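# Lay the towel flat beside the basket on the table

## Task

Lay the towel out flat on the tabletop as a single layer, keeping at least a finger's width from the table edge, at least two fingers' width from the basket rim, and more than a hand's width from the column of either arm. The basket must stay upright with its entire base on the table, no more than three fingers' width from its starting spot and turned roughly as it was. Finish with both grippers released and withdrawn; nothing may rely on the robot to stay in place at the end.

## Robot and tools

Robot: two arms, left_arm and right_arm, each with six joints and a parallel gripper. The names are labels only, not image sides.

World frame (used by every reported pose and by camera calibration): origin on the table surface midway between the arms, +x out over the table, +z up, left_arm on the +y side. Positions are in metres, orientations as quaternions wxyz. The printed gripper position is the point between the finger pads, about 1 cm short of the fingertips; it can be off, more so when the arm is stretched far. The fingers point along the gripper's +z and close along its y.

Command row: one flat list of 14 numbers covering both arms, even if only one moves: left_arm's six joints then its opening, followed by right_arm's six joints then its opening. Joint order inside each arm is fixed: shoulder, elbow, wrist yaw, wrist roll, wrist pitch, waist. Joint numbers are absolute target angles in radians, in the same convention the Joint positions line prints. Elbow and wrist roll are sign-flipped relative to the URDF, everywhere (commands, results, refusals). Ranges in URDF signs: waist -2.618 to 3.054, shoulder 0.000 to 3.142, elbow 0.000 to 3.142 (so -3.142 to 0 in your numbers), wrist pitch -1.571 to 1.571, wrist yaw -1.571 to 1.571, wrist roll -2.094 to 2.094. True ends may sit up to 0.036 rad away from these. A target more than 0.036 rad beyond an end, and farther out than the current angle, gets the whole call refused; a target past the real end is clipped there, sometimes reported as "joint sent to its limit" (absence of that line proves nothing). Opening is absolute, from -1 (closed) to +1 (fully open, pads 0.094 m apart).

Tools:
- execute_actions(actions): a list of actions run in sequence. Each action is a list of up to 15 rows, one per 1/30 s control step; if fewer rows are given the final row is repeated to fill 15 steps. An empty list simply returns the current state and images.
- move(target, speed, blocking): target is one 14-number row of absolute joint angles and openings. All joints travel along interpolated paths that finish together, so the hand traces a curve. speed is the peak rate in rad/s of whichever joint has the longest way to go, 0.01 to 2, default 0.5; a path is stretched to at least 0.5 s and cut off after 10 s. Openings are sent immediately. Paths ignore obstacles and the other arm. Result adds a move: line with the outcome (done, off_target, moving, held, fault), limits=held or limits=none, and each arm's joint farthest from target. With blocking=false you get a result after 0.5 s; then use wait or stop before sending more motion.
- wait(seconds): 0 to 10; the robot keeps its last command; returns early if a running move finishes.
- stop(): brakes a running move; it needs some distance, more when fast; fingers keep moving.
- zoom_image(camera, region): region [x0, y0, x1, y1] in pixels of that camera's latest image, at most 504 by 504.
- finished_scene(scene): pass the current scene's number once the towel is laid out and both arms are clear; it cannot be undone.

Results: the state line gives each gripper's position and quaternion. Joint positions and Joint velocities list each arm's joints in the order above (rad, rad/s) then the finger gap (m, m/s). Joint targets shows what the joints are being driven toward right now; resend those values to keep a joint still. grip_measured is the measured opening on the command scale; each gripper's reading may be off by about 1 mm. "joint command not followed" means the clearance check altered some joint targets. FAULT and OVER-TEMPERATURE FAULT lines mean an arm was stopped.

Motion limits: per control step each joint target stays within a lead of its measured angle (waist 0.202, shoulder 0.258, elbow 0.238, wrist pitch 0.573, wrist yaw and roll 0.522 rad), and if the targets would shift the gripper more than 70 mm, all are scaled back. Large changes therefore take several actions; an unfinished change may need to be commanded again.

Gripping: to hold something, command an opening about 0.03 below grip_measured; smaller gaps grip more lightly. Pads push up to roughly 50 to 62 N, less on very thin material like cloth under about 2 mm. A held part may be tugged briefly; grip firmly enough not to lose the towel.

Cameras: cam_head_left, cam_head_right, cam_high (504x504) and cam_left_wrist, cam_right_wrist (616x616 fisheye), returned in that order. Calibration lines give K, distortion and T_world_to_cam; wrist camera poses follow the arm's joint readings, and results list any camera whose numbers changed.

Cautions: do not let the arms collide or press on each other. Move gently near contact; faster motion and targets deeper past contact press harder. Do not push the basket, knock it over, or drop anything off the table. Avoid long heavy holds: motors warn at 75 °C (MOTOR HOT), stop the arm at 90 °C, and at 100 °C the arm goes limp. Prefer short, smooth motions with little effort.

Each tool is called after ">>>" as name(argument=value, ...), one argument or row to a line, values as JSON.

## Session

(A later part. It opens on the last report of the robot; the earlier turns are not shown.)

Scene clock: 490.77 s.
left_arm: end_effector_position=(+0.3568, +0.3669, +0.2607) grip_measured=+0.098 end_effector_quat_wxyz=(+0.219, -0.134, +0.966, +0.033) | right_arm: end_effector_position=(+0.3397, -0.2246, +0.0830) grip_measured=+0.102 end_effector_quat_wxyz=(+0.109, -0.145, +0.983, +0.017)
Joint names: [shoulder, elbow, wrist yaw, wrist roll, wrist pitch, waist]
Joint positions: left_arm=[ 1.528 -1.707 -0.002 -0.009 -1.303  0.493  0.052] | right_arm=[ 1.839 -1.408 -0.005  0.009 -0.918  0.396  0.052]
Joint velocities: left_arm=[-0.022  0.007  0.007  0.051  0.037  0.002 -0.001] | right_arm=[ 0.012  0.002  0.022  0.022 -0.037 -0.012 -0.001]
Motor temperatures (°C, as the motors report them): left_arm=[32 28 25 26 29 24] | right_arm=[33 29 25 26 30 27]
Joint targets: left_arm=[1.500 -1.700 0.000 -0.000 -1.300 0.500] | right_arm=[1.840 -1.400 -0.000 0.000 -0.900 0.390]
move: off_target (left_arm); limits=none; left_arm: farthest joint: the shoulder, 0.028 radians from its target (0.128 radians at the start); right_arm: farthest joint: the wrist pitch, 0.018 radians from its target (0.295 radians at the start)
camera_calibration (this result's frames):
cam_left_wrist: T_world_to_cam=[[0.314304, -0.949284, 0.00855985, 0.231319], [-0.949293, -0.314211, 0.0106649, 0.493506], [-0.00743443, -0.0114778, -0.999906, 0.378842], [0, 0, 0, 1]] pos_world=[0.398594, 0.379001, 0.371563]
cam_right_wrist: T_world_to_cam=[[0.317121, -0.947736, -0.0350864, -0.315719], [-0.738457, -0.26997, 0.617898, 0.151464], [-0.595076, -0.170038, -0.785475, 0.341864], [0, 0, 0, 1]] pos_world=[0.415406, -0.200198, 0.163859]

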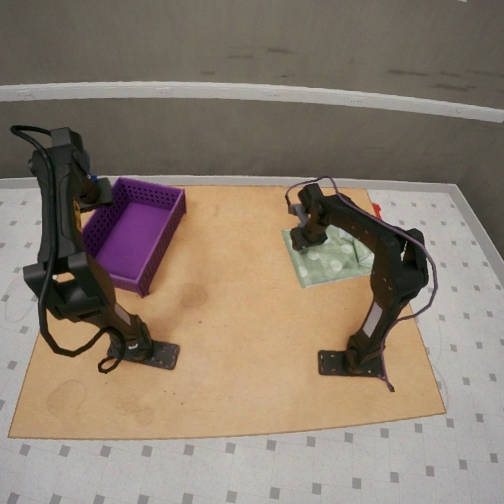

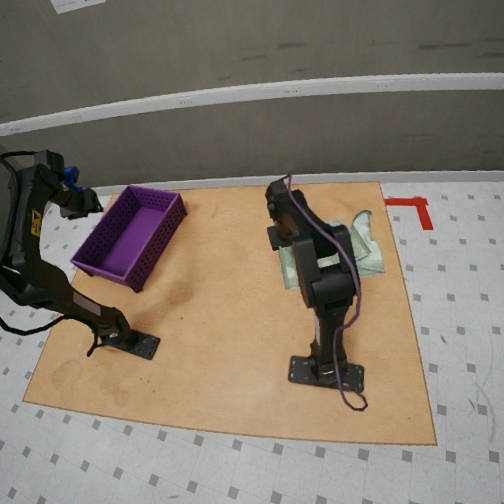

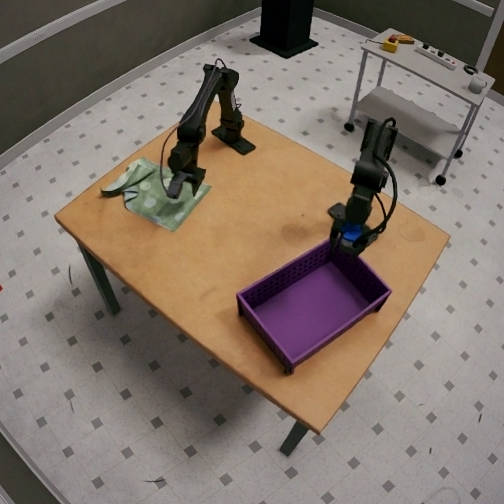

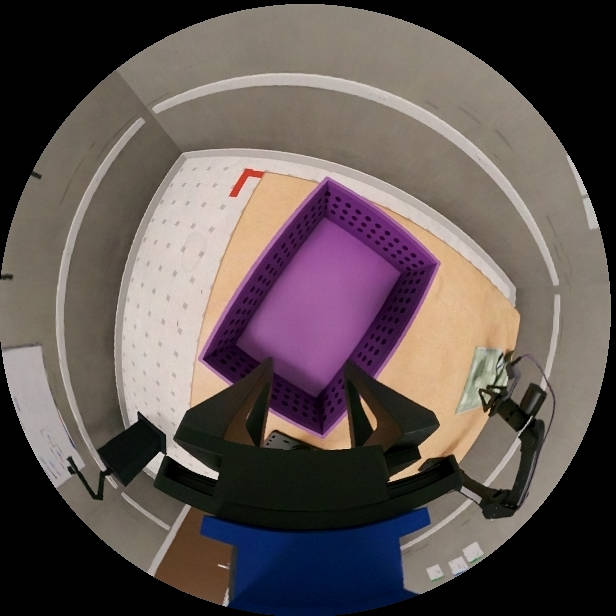

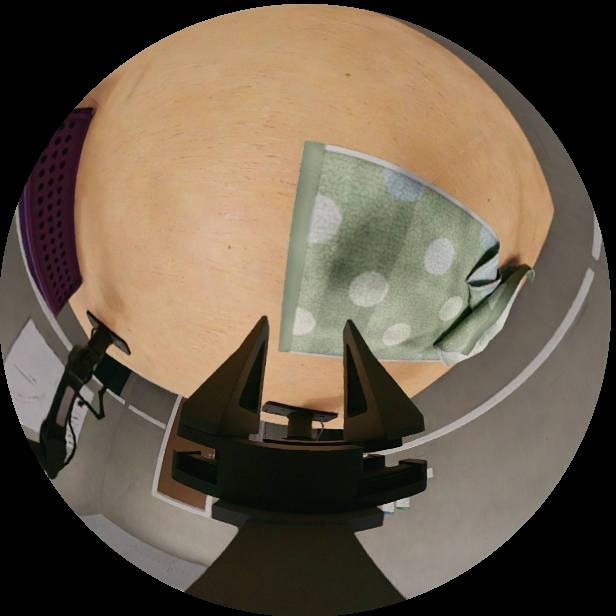

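>>> execute_actions(
  actions=[
    [[1.5,-1.7,0,0,-1.3,0.5,0.1,1.92,-1.39,0,0,-0.85,0.37,0.1]],
    [[1.5,-1.7,0,0,-1.3,0.5,0.1,1.97,-1.38,0,0,-0.83,0.37,0.1]],
    [[1.5,-1.7,0,0,-1.3,0.5,0.1,1.99,-1.38,0,0,-0.83,0.37,0.1]],
  ],
)

Scene clock: 494.20 s.
left_arm: end_effector_position=(+0.3568, +0.3669, +0.2607) grip_measured=+0.098 end_effector_quat_wxyz=(+0.219, -0.134, +0.966, +0.033) | right_arm: end_effector_position=(+0.3459, -0.2302, +0.0288) grip_measured=+0.102 end_effector_quat_wxyz=(+0.068, -0.136, +0.988, +0.010)
Joint names: [shoulder, elbow, wrist yaw, wrist roll, wrist pitch, waist]
Joint positions: left_arm=[ 1.528 -1.707 -0.002 -0.009 -1.303  0.493  0.052] | right_arm=[ 1.981 -1.394 -0.003  0.008 -0.846  0.379  0.052]
Joint velocities: left_arm=[-0.002  0.007 -0.022 -0.007  0.037 -0.012 -0.   ] | right_arm=[-0.007 -0.007 -0.022  0.007 -0.066  0.007  0.   ]
Motor temperatures (°C, as the motors report them): left_arm=[32 28 25 26 29 24] | right_arm=[33 29 25 26 29 27]
Joint targets: left_arm=[1.500 -1.700 0.000 0.000 -1.300 0.500] | right_arm=[1.990 -1.380 -0.000 -0.000 -0.830 0.370]
camera_calibration (this result's frames):
cam_left_wrist: T_world_to_cam=[[0.314304, -0.949284, 0.00855985, 0.231319], [-0.949293, -0.314211, 0.0106649, 0.493506], [-0.00743443, -0.0114778, -0.999906, 0.378842], [0, 0, 0, 1]] pos_world=[0.398594, 0.379001, 0.371563]
cam_right_wrist: T_world_to_cam=[[0.296954, -0.954165, -0.0372504, -0.319388], [-0.690503, -0.241516, 0.681817, 0.176112], [-0.659563, -0.176747, -0.730573, 0.321249], [0, 0, 0, 1]] pos_world=[0.428334, -0.205435, 0.102722]

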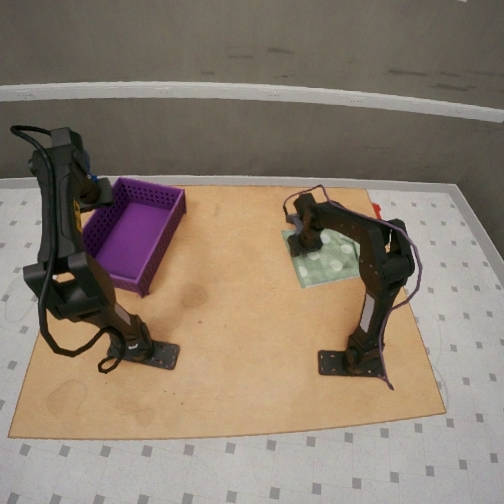

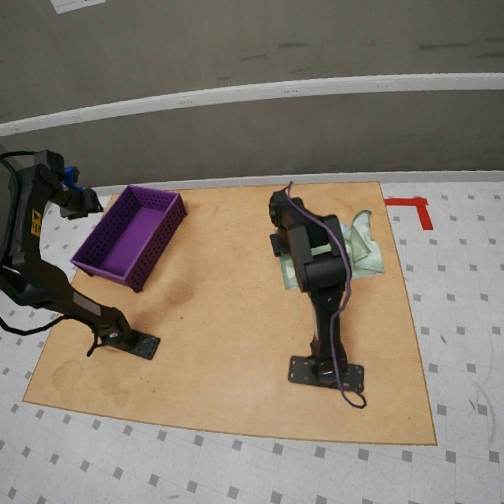

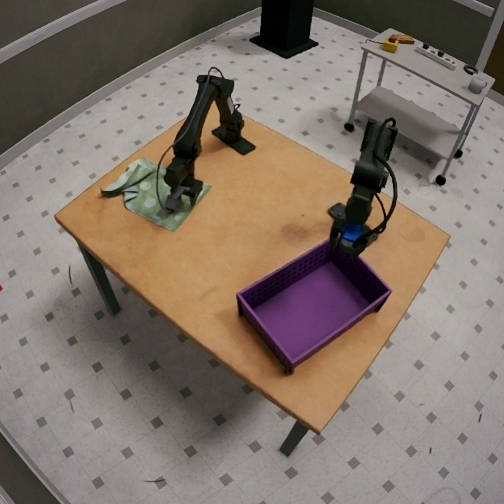

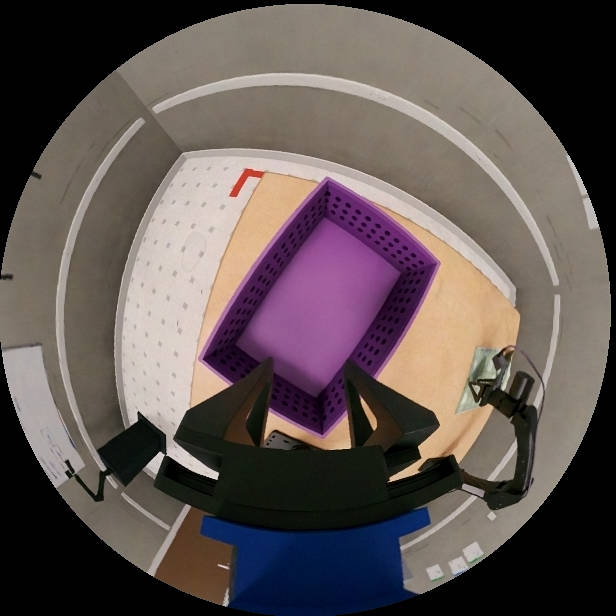

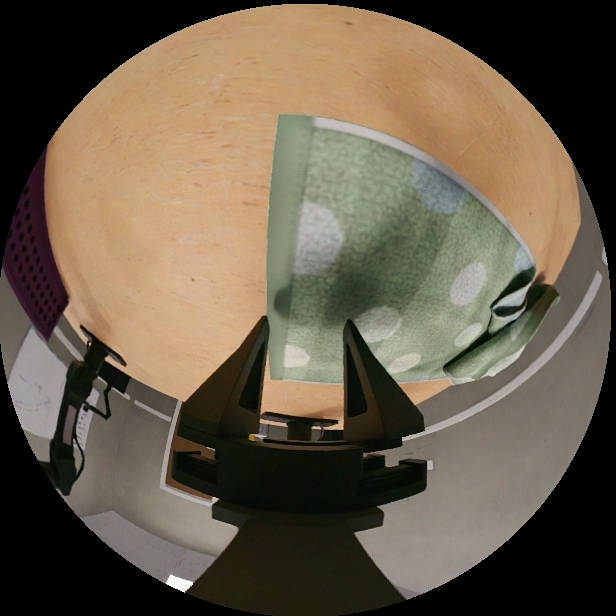

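Left finger at the edge. Press, close, lift, drag.

>>> execute_actions(
  actions=[
    [[1.5,-1.7,0,0,-1.3,0.5,0.1,2.05,-1.37,0,0,-0.83,0.38,0.1]],
    [[1.5,-1.7,0,0,-1.3,0.5,0.1,2.09,-1.37,0,0,-0.83,0.38,0.1]],
    [[1.5,-1.7,0,0,-1.3,0.5,0.1,2.09,-1.37,0,0,-0.83,0.38,-0.2]],
    [[1.5,-1.7,0,0,-1.3,0.5,0.1,2.09,-1.37,0,0,-0.83,0.38,-0.5]],
    [[1.5,-1.7,0,0,-1.3,0.5,0.1,2.09,-1.37,0,0,-0.83,0.38,-0.8]],
    [[1.5,-1.7,0,0,-1.3,0.5,0.1,2.09,-1.37,0,0,-0.83,0.38,-1]],
    [[1.5,-1.7,0,0,-1.3,0.5,0.1,2.09,-1.37,0,0,-0.83,0.38,-1]],
    [[1.5,-1.7,0,0,-1.3,0.5,0.1,1.98,-1.39,0,0,-0.83,0.38,-1]],
    [[1.5,-1.7,0,0,-1.3,0.5,0.1,1.94,-1.39,0,0,-0.83,0.38,-1]],
  ],
)

Scene clock: 502.93 s.
left_arm: end_effector_position=(+0.3568, +0.3669, +0.2607) grip_measured=+0.098 end_effector_quat_wxyz=(+0.219, -0.134, +0.966, +0.033) | right_arm: end_effector_position=(+0.3516, -0.2290, +0.0383) grip_measured=-0.980 end_effector_quat_wxyz=(+0.087, -0.136, +0.987, +0.012)
Joint names: [shoulder, elbow, wrist yaw, wrist roll, wrist pitch, waist]
Joint positions: left_arm=[ 1.528 -1.707 -0.002 -0.009 -1.303  0.493  0.052] | right_arm=[ 1.958 -1.395 -0.001  0.008 -0.831  0.379  0.001]
Joint velocities: left_arm=[ 0.002  0.027  0.007  0.037 -0.051  0.022 -0.001] | right_arm=[-0.002  0.017 -0.022 -0.007 -0.022  0.007  0.   ]
Motor temperatures (°C, as the motors report them): left_arm=[32 28 25 26 29 24] | right_arm=[33 28 25 26 29 27]
Joint targets: left_arm=[1.500 -1.700 0.000 -0.000 -1.300 0.500] | right_arm=[1.940 -1.390 -0.000 -0.000 -0.830 0.380]
camera_calibration (this result's frames):
cam_left_wrist: T_world_to_cam=[[0.314304, -0.949284, 0.00855985, 0.231319], [-0.949293, -0.314211, 0.0106649, 0.493506], [-0.00743443, -0.0114778, -0.999906, 0.378842], [0, 0, 0, 1]] pos_world=[0.398594, 0.379001, 0.371563]
cam_right_wrist: T_world_to_cam=[[0.297293, -0.954178, -0.0340799, -0.319826], [-0.715891, -0.246384, 0.653295, 0.182722], [-0.631757, -0.169823, -0.756336, 0.324928], [0, 0, 0, 1]] pos_world=[0.431167, -0.204971, 0.115484]

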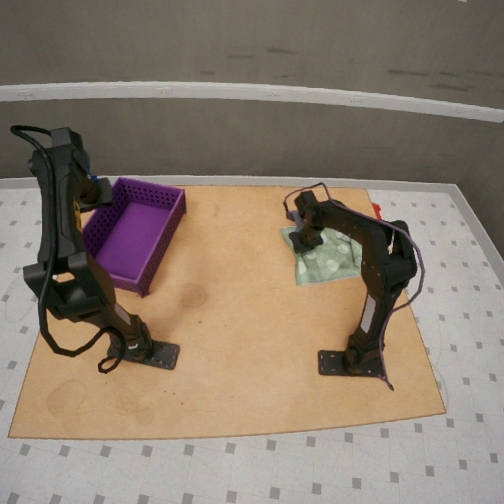

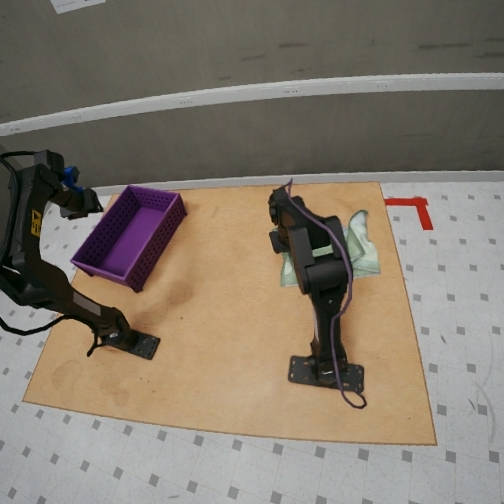

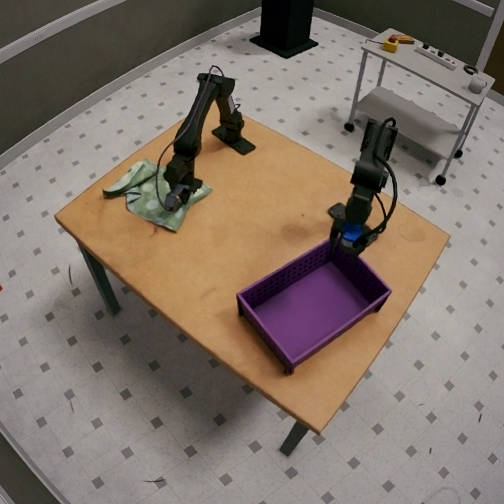

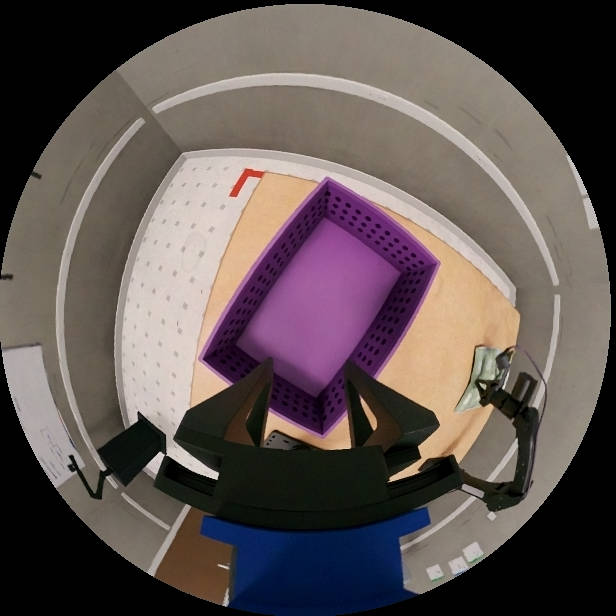

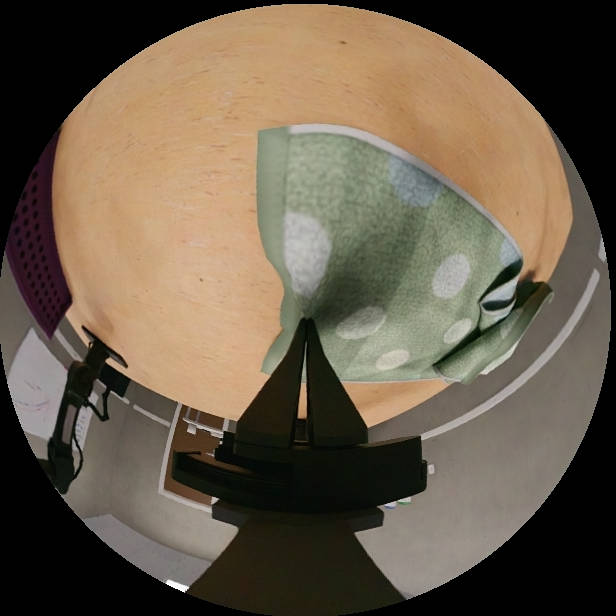

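>>> move(
  target=[1.5,-1.7,0,0,-1.3,0.5,0.1,2.10,-1.63,0,-0.25,-0.727,0.66,-1],
  speed=0.4,
)

>>> move(
  target=[1.5,-1.7,0,0,-1.3,0.5,0.1,2.41,-2.115,0,-0.45,-0.747,0.85,-1],
  speed=0.4,
)

Scene clock: 509.33 s.
left_arm: end_effector_position=(+0.3566, +0.3668, +0.2606) grip_measured=+0.098 end_effector_quat_wxyz=(+0.218, -0.134, +0.966, +0.033) | right_arm: end_effector_position=(+0.3706, -0.0860, +0.0513) grip_measured=-0.980 end_effector_quat_wxyz=(+0.154, -0.150, +0.974, +0.065)
Joint names: [shoulder, elbow, wrist yaw, wrist roll, wrist pitch, waist]
Joint positions: left_arm=[ 1.528 -1.707 -0.002 -0.009 -1.304  0.493  0.052] | right_arm=[ 2.09  -1.603 -0.001 -0.242 -0.747  0.661  0.001]
Joint velocities: left_arm=[-0.002  0.002 -0.066  0.066  0.066  0.007 -0.001] | right_arm=[-0.017  0.027 -0.037 -0.051  0.095 -0.002  0.   ]
Motor temperatures (°C, as the motors report them): left_arm=[32 28 25 26 29 24] | right_arm=[34 28 25 26 29 27]
Joint targets: left_arm=[1.500 -1.700 -0.000 0.000 -1.300 0.500] | right_arm=[2.100 -1.630 -0.000 -0.250 -0.727 0.660]
move: off_target (left_arm, right_arm); limits=none; left_arm: farthest joint: the shoulder, 0.028 radians from its target (0.028 radians at the start); right_arm: farthest joint: the elbow, 0.027 radians from its target (0.235 radians at the start)
camera_calibration (this result's frames):
cam_left_wrist: T_world_to_cam=[[0.314313, -0.949281, 0.00851937, 0.231336], [-0.949281, -0.314207, 0.0118086, 0.492947], [-0.00853278, -0.0117989, -0.999894, 0.379223], [0, 0, 0, 1]] pos_world=[0.398469, 0.378965, 0.371391]
cam_right_wrist: T_world_to_cam=[[0.344042, -0.932604, -0.109014, -0.200185], [-0.77527, -0.347644, 0.527353, 0.242871], [-0.529709, -0.0969168, -0.842624, 0.343965], [0, 0, 0, 1]] pos_world=[0.439364, -0.0689249, 0.139932]

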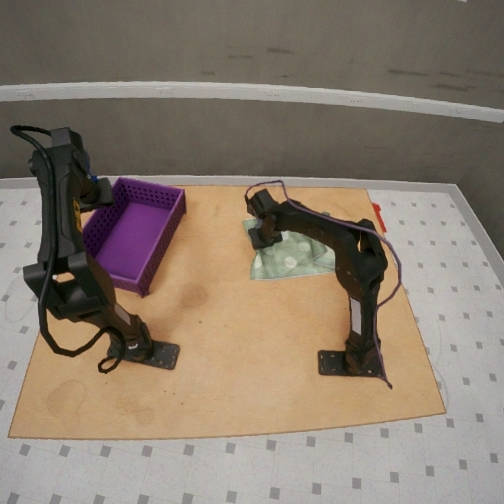

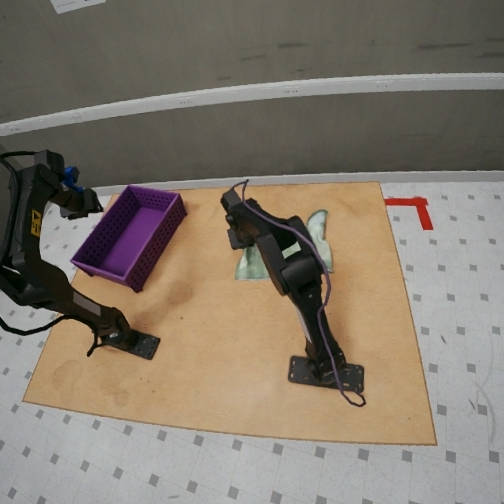

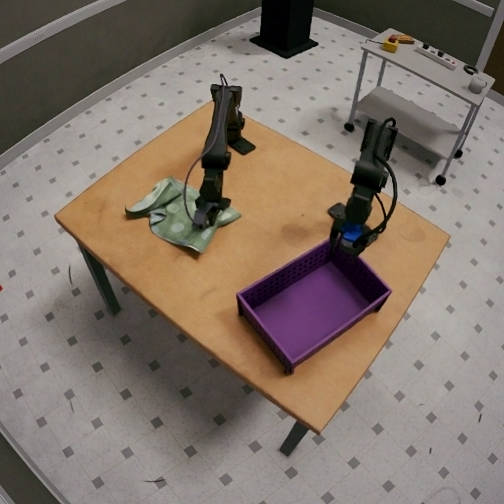

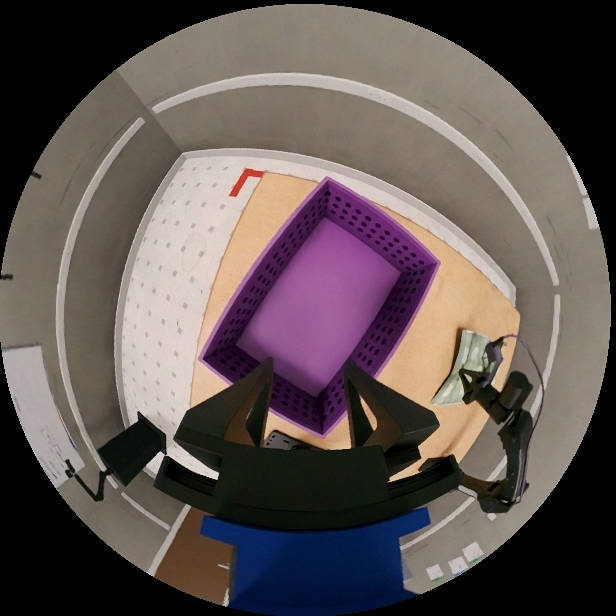

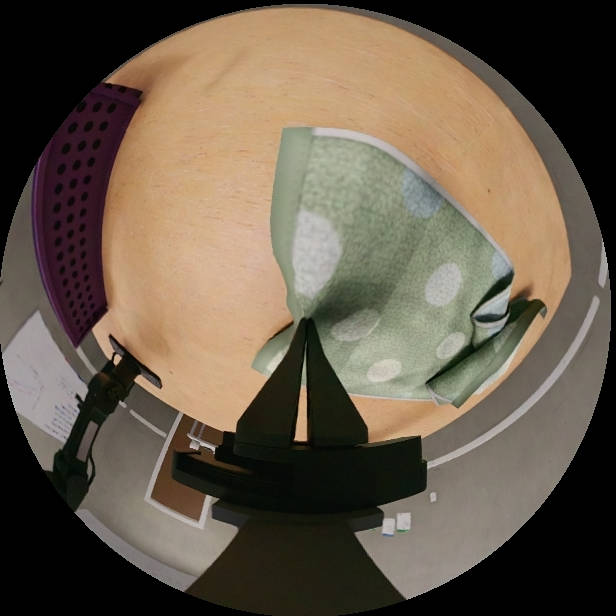

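Scene clock: 511.23 s.
left_arm: end_effector_position=(+0.3564, +0.3667, +0.2605) grip_measured=+0.098 end_effector_quat_wxyz=(+0.218, -0.134, +0.966, +0.033) | right_arm: end_effector_position=(+0.3988, +0.0560, +0.0593) grip_measured=-0.980 end_effector_quat_wxyz=(+0.205, -0.139, +0.959, +0.137)
Joint names: [shoulder, elbow, wrist yaw, wrist roll, wrist pitch, waist]
Joint positions: left_arm=[ 1.528 -1.707 -0.002 -0.009 -1.305  0.493  0.052] | right_arm=[ 2.402 -2.086 -0.001 -0.443 -0.756  0.845  0.001]
Joint velocities: left_arm=[-0.007  0.002 -0.037 -0.022  0.007  0.002 -0.001] | right_arm=[-0.012  0.002 -0.007 -0.095  0.022 -0.002  0.   ]
Motor temperatures (°C, as the motors report them): left_arm=[32 28 25 26 29 24] | right_arm=[34 29 25 26 29 27]
Joint targets: left_arm=[1.500 -1.700 -0.000 -0.000 -1.300 0.500] | right_arm=[2.410 -2.115 0.000 -0.450 -0.747 0.850]
move: off_target (left_arm, right_arm); limits=none; left_arm: farthest joint: the shoulder, 0.028 radians from its target (0.028 radians at the start); right_arm: farthest joint: the elbow, 0.029 radians from its target (0.512 radians at the start)
camera_calibration (this result's frames):
cam_left_wrist: T_world_to_cam=[[0.31432, -0.949279, 0.00849238, 0.231347], [-0.949272, -0.314205, 0.012571, 0.492574], [-0.00926502, -0.0120129, -0.999885, 0.379476], [0, 0, 0, 1]] pos_world=[0.398386, 0.37894, 0.371276]
cam_right_wrist: T_world_to_cam=[[0.356196, -0.905729, -0.229738, -0.0757998], [-0.81397, -0.421503, 0.399735, 0.337011], [-0.458887, 0.0446156, -0.887374, 0.345842], [0, 0, 0, 1]] pos_world=[0.460019, 0.0579673, 0.154762]

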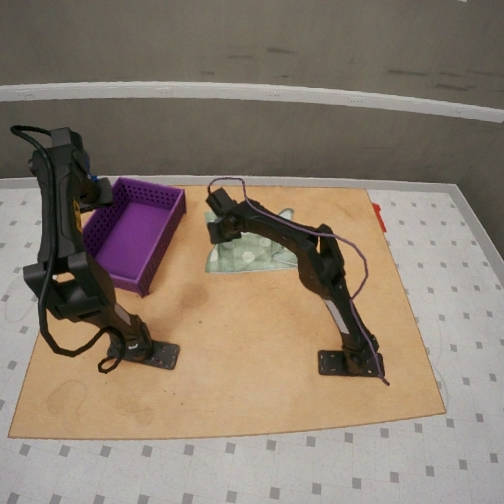

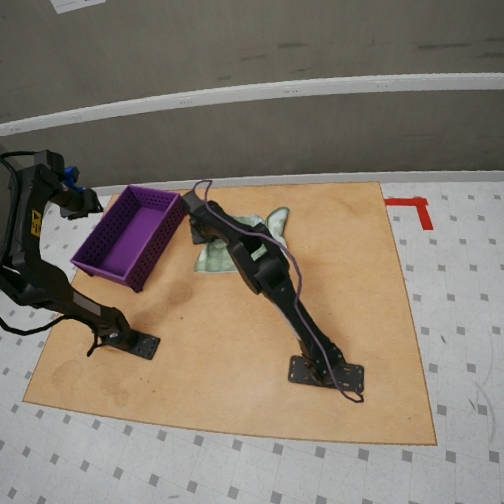

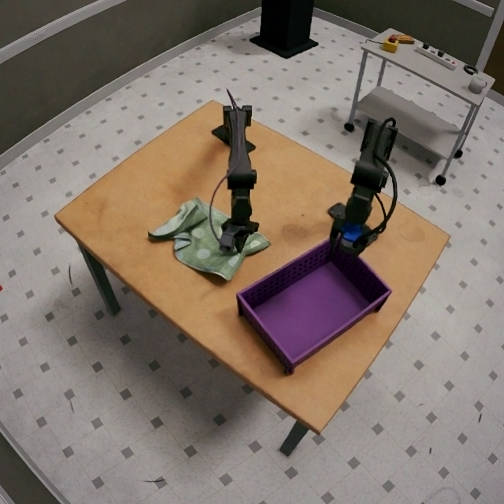

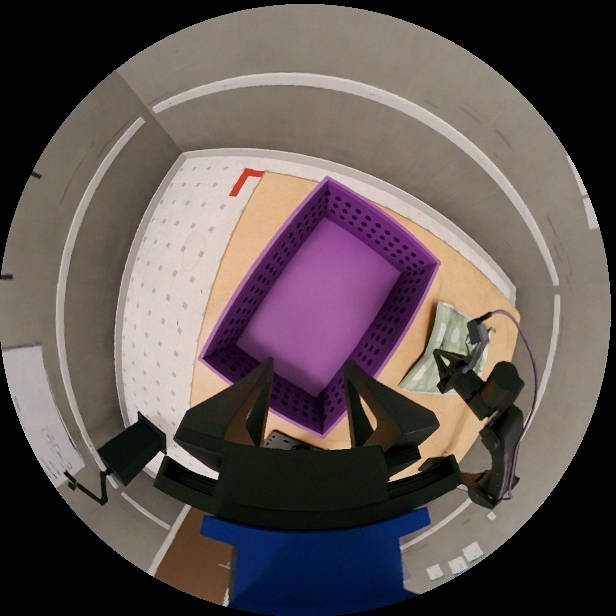

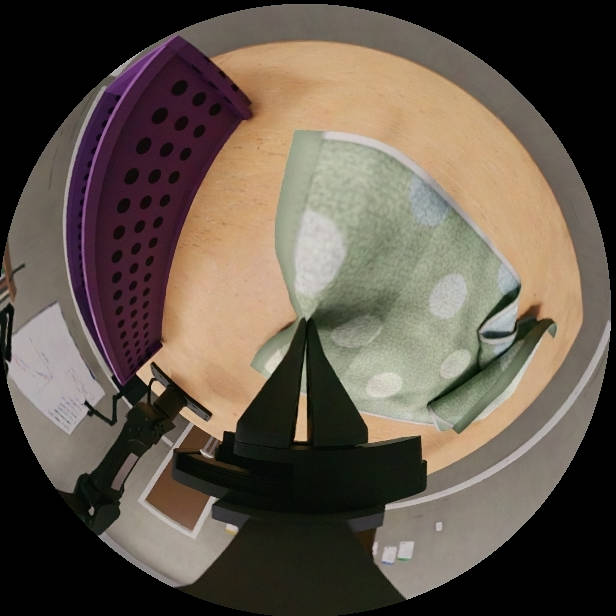

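>>> execute_actions(
  actions=[
    [[1.5,-1.7,0,0,-1.3,0.5,0.1,2.47,-2.09,0,-0.45,-0.747,0.85,-1]],
    [[1.5,-1.7,0,0,-1.3,0.5,0.1,2.47,-2.09,0,-0.45,-0.747,0.85,0.2]],
    [[1.5,-1.7,0,0,-1.3,0.5,0.1,2.30,-2.09,0,-0.45,-0.8,0.85,0.2]],
  ],
)

>>> move(
  target=[1.5,-1.7,0,0,-1.3,0.5,0.1,1.65,-1.55,0,0,-1.1,0.15,0.1],
  speed=1.5,
)

>>> zoom_image(
  camera="cam_right_wrist",
  region=[20,60,420,400],
)

Scene clock: 516.00 s.
left_arm: end_effector_position=(+0.3564, +0.3667, +0.2605) grip_measured=+0.098 end_effector_quat_wxyz=(+0.218, -0.134, +0.966, +0.033) | right_arm: end_effector_position=(+0.3947, +0.0528, +0.1140) grip_measured=+0.198 end_effector_quat_wxyz=(+0.232, -0.138, +0.950, +0.156)
Joint names: [shoulder, elbow, wrist yaw, wrist roll, wrist pitch, waist]
Joint positions: left_arm=[ 1.528 -1.707 -0.002 -0.009 -1.305  0.493  0.052] | right_arm=[ 2.294 -2.083 -0.003 -0.444 -0.793  0.845  0.056]
Joint velocities: left_arm=[-0.012 -0.012 -0.037  0.007 -0.022  0.012 -0.   ] | right_arm=[ 0.027  0.022  0.007 -0.007 -0.037 -0.007  0.   ]
Motor temperatures (°C, as the motors report them): left_arm=[32 28 25 26 29 24] | right_arm=[35 29 25 26 29 27]
Joint targets: left_arm=[1.500 -1.700 0.000 0.000 -1.300 0.500] | right_arm=[2.300 -2.090 0.000 -0.450 -0.800 0.850]
camera_calibration (this result's frames):
cam_left_wrist: T_world_to_cam=[[0.31432, -0.949279, 0.00849238, 0.231347], [-0.949272, -0.314205, 0.012571, 0.492574], [-0.00926502, -0.0120129, -0.999885, 0.379476], [0, 0, 0, 1]] pos_world=[0.398386, 0.37894, 0.371276]
cam_right_wrist: T_world_to_cam=[[0.368311, -0.894343, -0.253966, -0.0672985], [-0.831918, -0.438986, 0.339416, 0.325388], [-0.415042, 0.0862684, -0.905703, 0.375223], [0, 0, 0, 1]] pos_world=[0.451216, 0.0502831, 0.212308]

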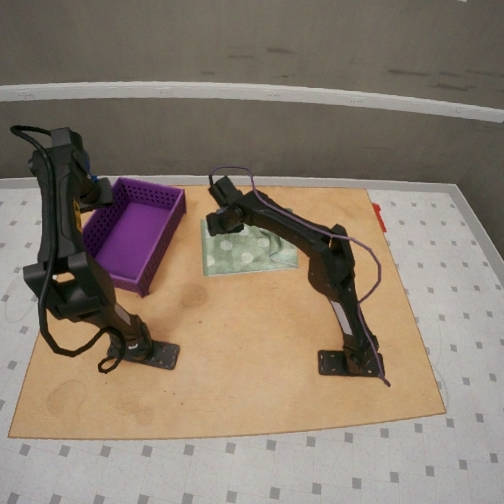

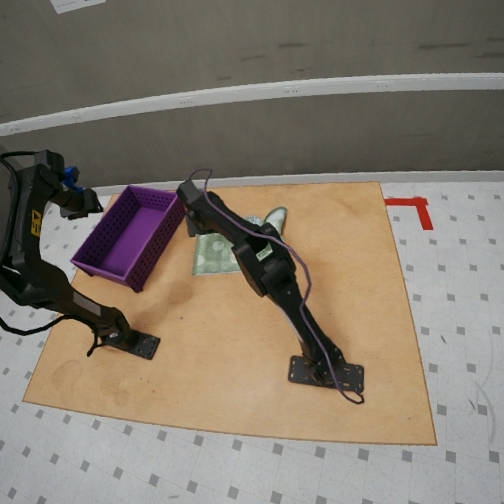

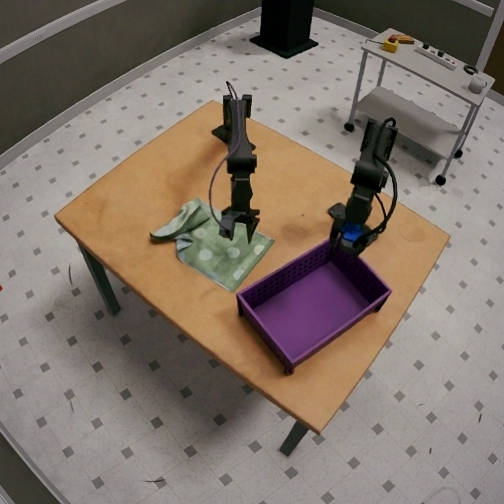

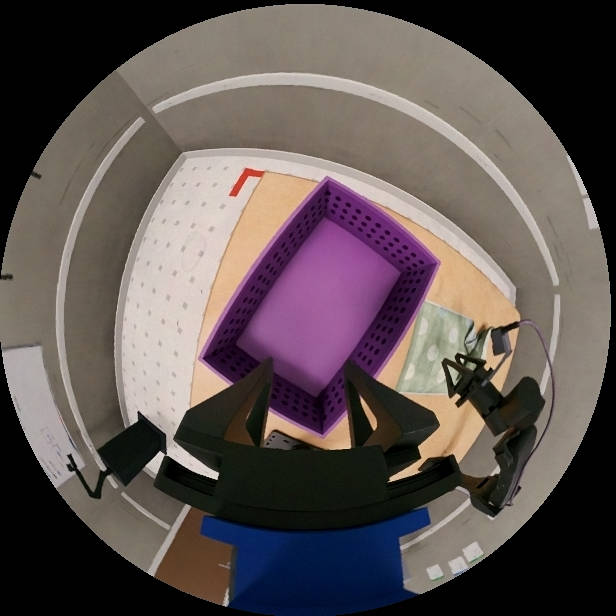

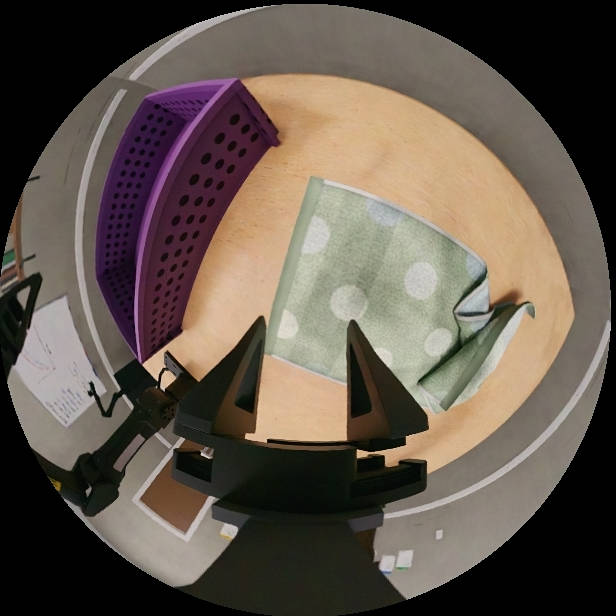

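Scene clock: 517.53 s.
left_arm: end_effector_position=(+0.3562, +0.3667, +0.2604) grip_measured=+0.098 end_effector_quat_wxyz=(+0.217, -0.134, +0.966, +0.033) | right_arm: end_effector_position=(+0.3476, -0.3246, +0.1895) grip_measured=+0.102 end_effector_quat_wxyz=(+0.192, -0.009, +0.981, +0.001)
Joint names: [shoulder, elbow, wrist yaw, wrist roll, wrist pitch, waist]
Joint positions: left_arm=[ 1.528 -1.707 -0.002 -0.009 -1.306  0.493  0.052] | right_arm=[ 1.65  -1.561  0.005 -0.009 -1.094  0.142  0.052]
Joint velocities: left_arm=[ 0.002 -0.002  0.037  0.081 -0.007  0.007  0.   ] | right_arm=[-0.007 -0.002  0.007  0.081  0.037 -0.017  0.   ]
Motor temperatures (°C, as the motors report them): left_arm=[32 28 25 26 29 24] | right_arm=[35 29 25 26 29 27]
Joint targets: left_arm=[1.500 -1.700 0.000 -0.000 -1.300 0.500] | right_arm=[1.650 -1.550 -0.000 0.000 -1.100 0.150]
move: off_target (left_arm); limits=none; left_arm: farthest joint: the shoulder, 0.028 radians from its target (0.028 radians at the start); right_arm: farthest joint: the elbow, 0.011 radians from its target (0.533 radians at the start)
camera_calibration (this result's frames):
cam_left_wrist: T_world_to_cam=[[0.314329, -0.949276, 0.00845188, 0.231363], [-0.949258, -0.314201, 0.0137146, 0.492014], [-0.0103633, -0.0123339, -0.99987, 0.379856], [0, 0, 0, 1]] pos_world=[0.398261, 0.378904, 0.371104]
cam_right_wrist: T_world_to_cam=[[0.0535718, -0.998217, -0.0263219, -0.335761], [-0.874925, -0.0596272, 0.480574, 0.206168], [-0.481286, -0.00271546, -0.876559, 0.445234], [0, 0, 0, 1]] pos_world=[0.412654, -0.32166, 0.282357]

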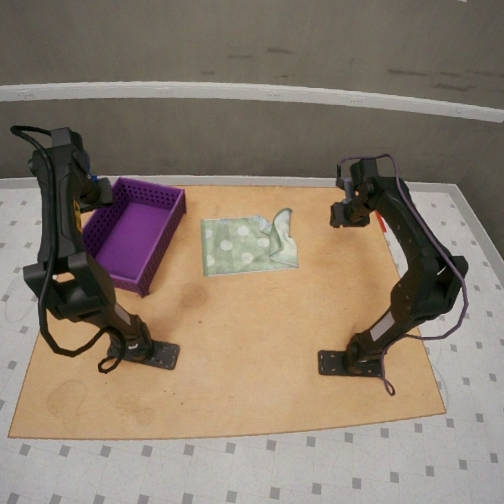

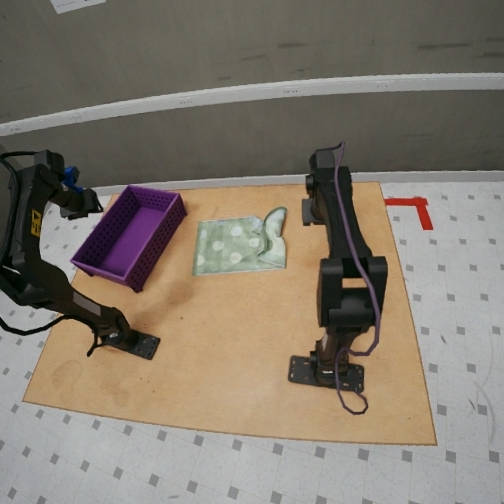

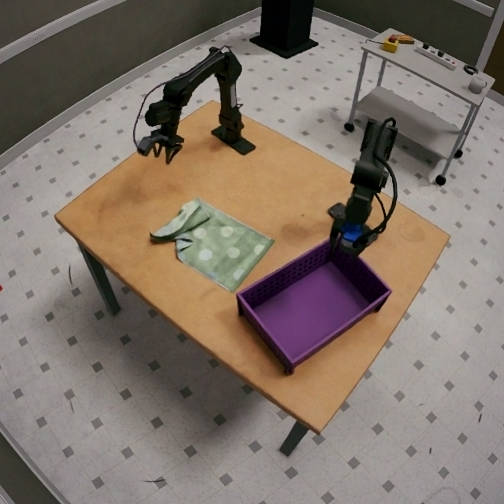

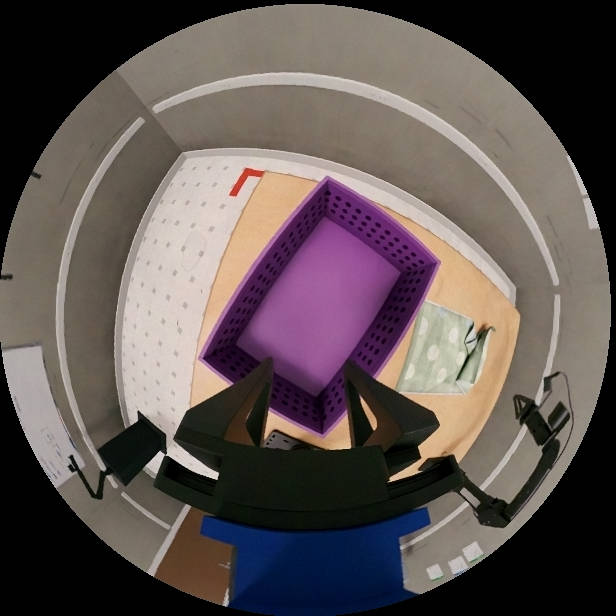

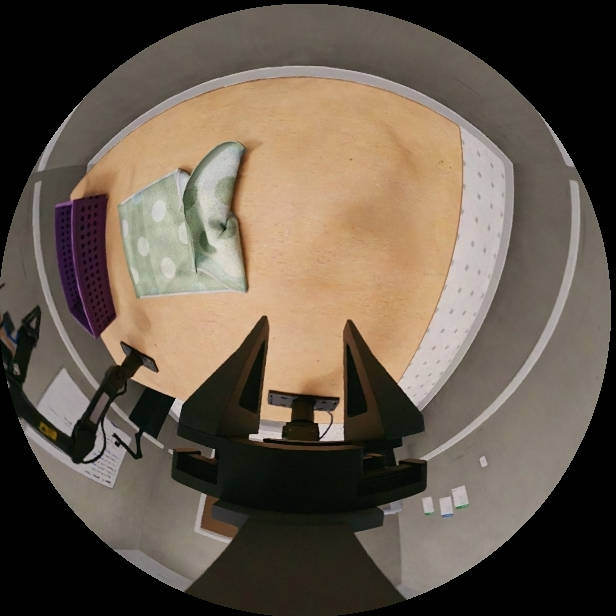

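Region (20, 60, 420, 400) of cam_right_wrist's 616x616 image, scaled by 1.260, with more detail than that image has; it fills the top 428 rows of this view, and the rest is white.

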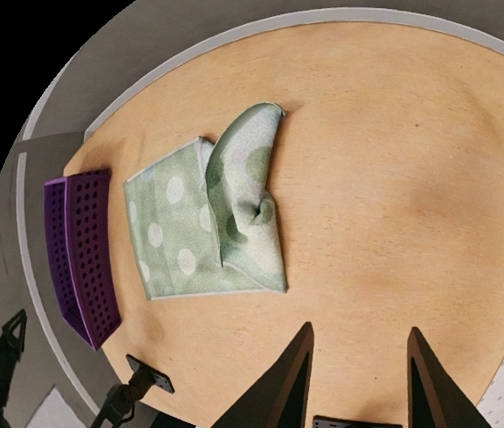

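>>> move(
  target=[1.6,-1.6,0,-0.96,-1.3,-0.41,1,2.24,-1.97,0,0,-0.785,0.28,0.1],
  speed=1.2,
)

Scene clock: 525.57 s.
left_arm: end_effector_position=(+0.3012, +0.0735, +0.2051) grip_measured=+1.000 end_effector_quat_wxyz=(+0.133, +0.700, +0.701, +0.024) | right_arm: end_effector_position=(+0.5050, -0.2477, +0.0879) grip_measured=+0.102 end_effector_quat_wxyz=(+0.231, -0.073, +0.970, +0.018)
Joint names: [shoulder, elbow, wrist yaw, wrist roll, wrist pitch, waist]
Joint positions: left_arm=[ 1.598 -1.605 -0.004 -0.952 -1.307 -0.41   0.094] | right_arm=[ 2.244 -1.943  0.003 -0.008 -0.802  0.274  0.052]
Joint velocities: left_arm=[ 0.002  0.017  0.051 -0.037  0.007 -0.022  0.   ] | right_arm=[-0.002  0.007  0.095  0.022 -0.037 -0.012  0.   ]
Motor temperatures (°C, as the motors report them): left_arm=[32 28 25 26 29 24] | right_arm=[34 29 25 26 29 27]
Joint targets: left_arm=[1.600 -1.600 -0.000 -0.960 -1.300 -0.410] | right_arm=[2.240 -1.970 0.000 -0.000 -0.785 0.280]
move: off_target (right_arm); limits=none; left_arm: farthest joint: the wrist roll, 0.008 radians from its target (0.951 radians at the start); right_arm: farthest joint: the elbow, 0.027 radians from its target (0.409 radians at the start)
camera_calibration (this result's frames):
cam_left_wrist: T_world_to_cam=[[-0.973623, -0.0624485, -0.219451, 0.340277], [-0.123837, 0.952453, 0.278383, -0.0475547], [0.191632, 0.298216, -0.935064, 0.223405], [0, 0, 0, 1]] pos_world=[0.282601, -0.000079643, 0.296811]
cam_right_wrist: T_world_to_cam=[[0.187837, -0.981876, -0.0252183, -0.333921], [-0.89465, -0.181634, 0.40818, 0.383441], [-0.405363, -0.0541098, -0.912553, 0.384227], [0, 0, 0, 1]] pos_world=[0.56152, -0.237433, 0.185694]

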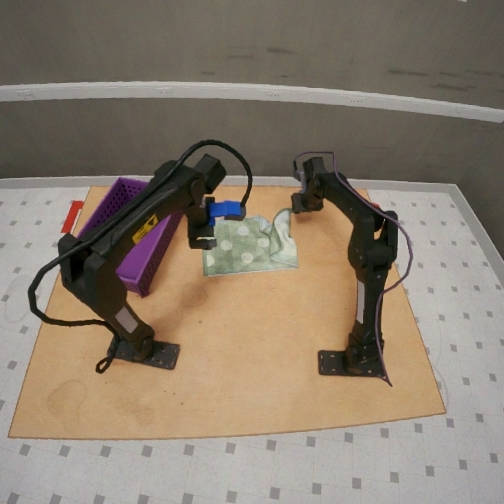

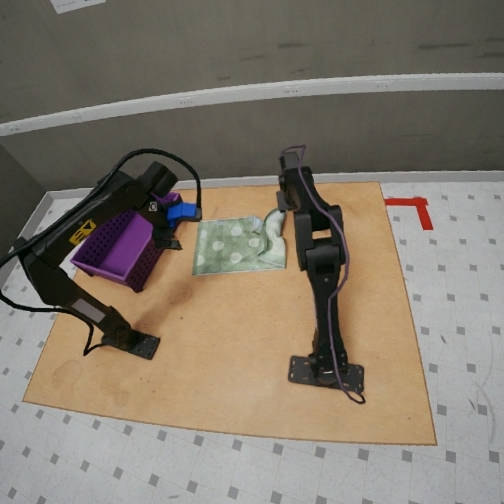

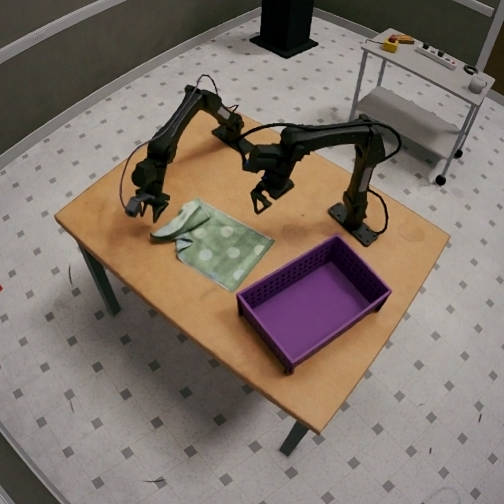

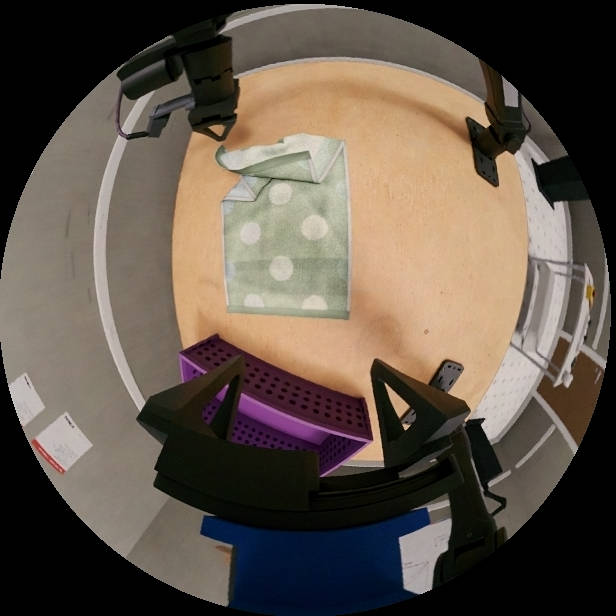

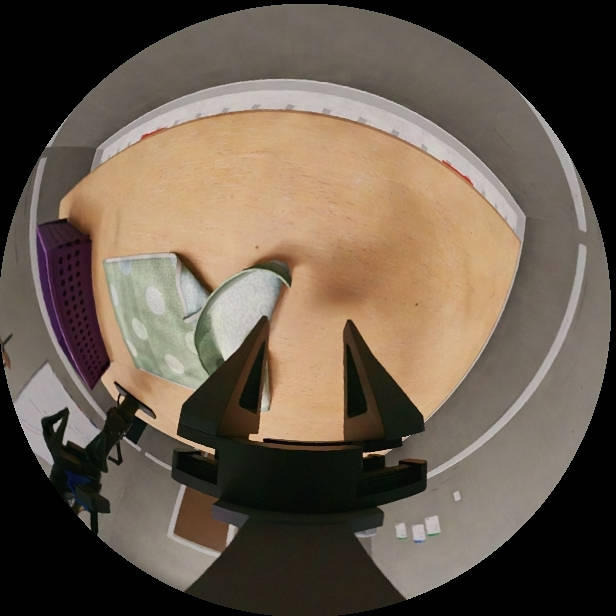

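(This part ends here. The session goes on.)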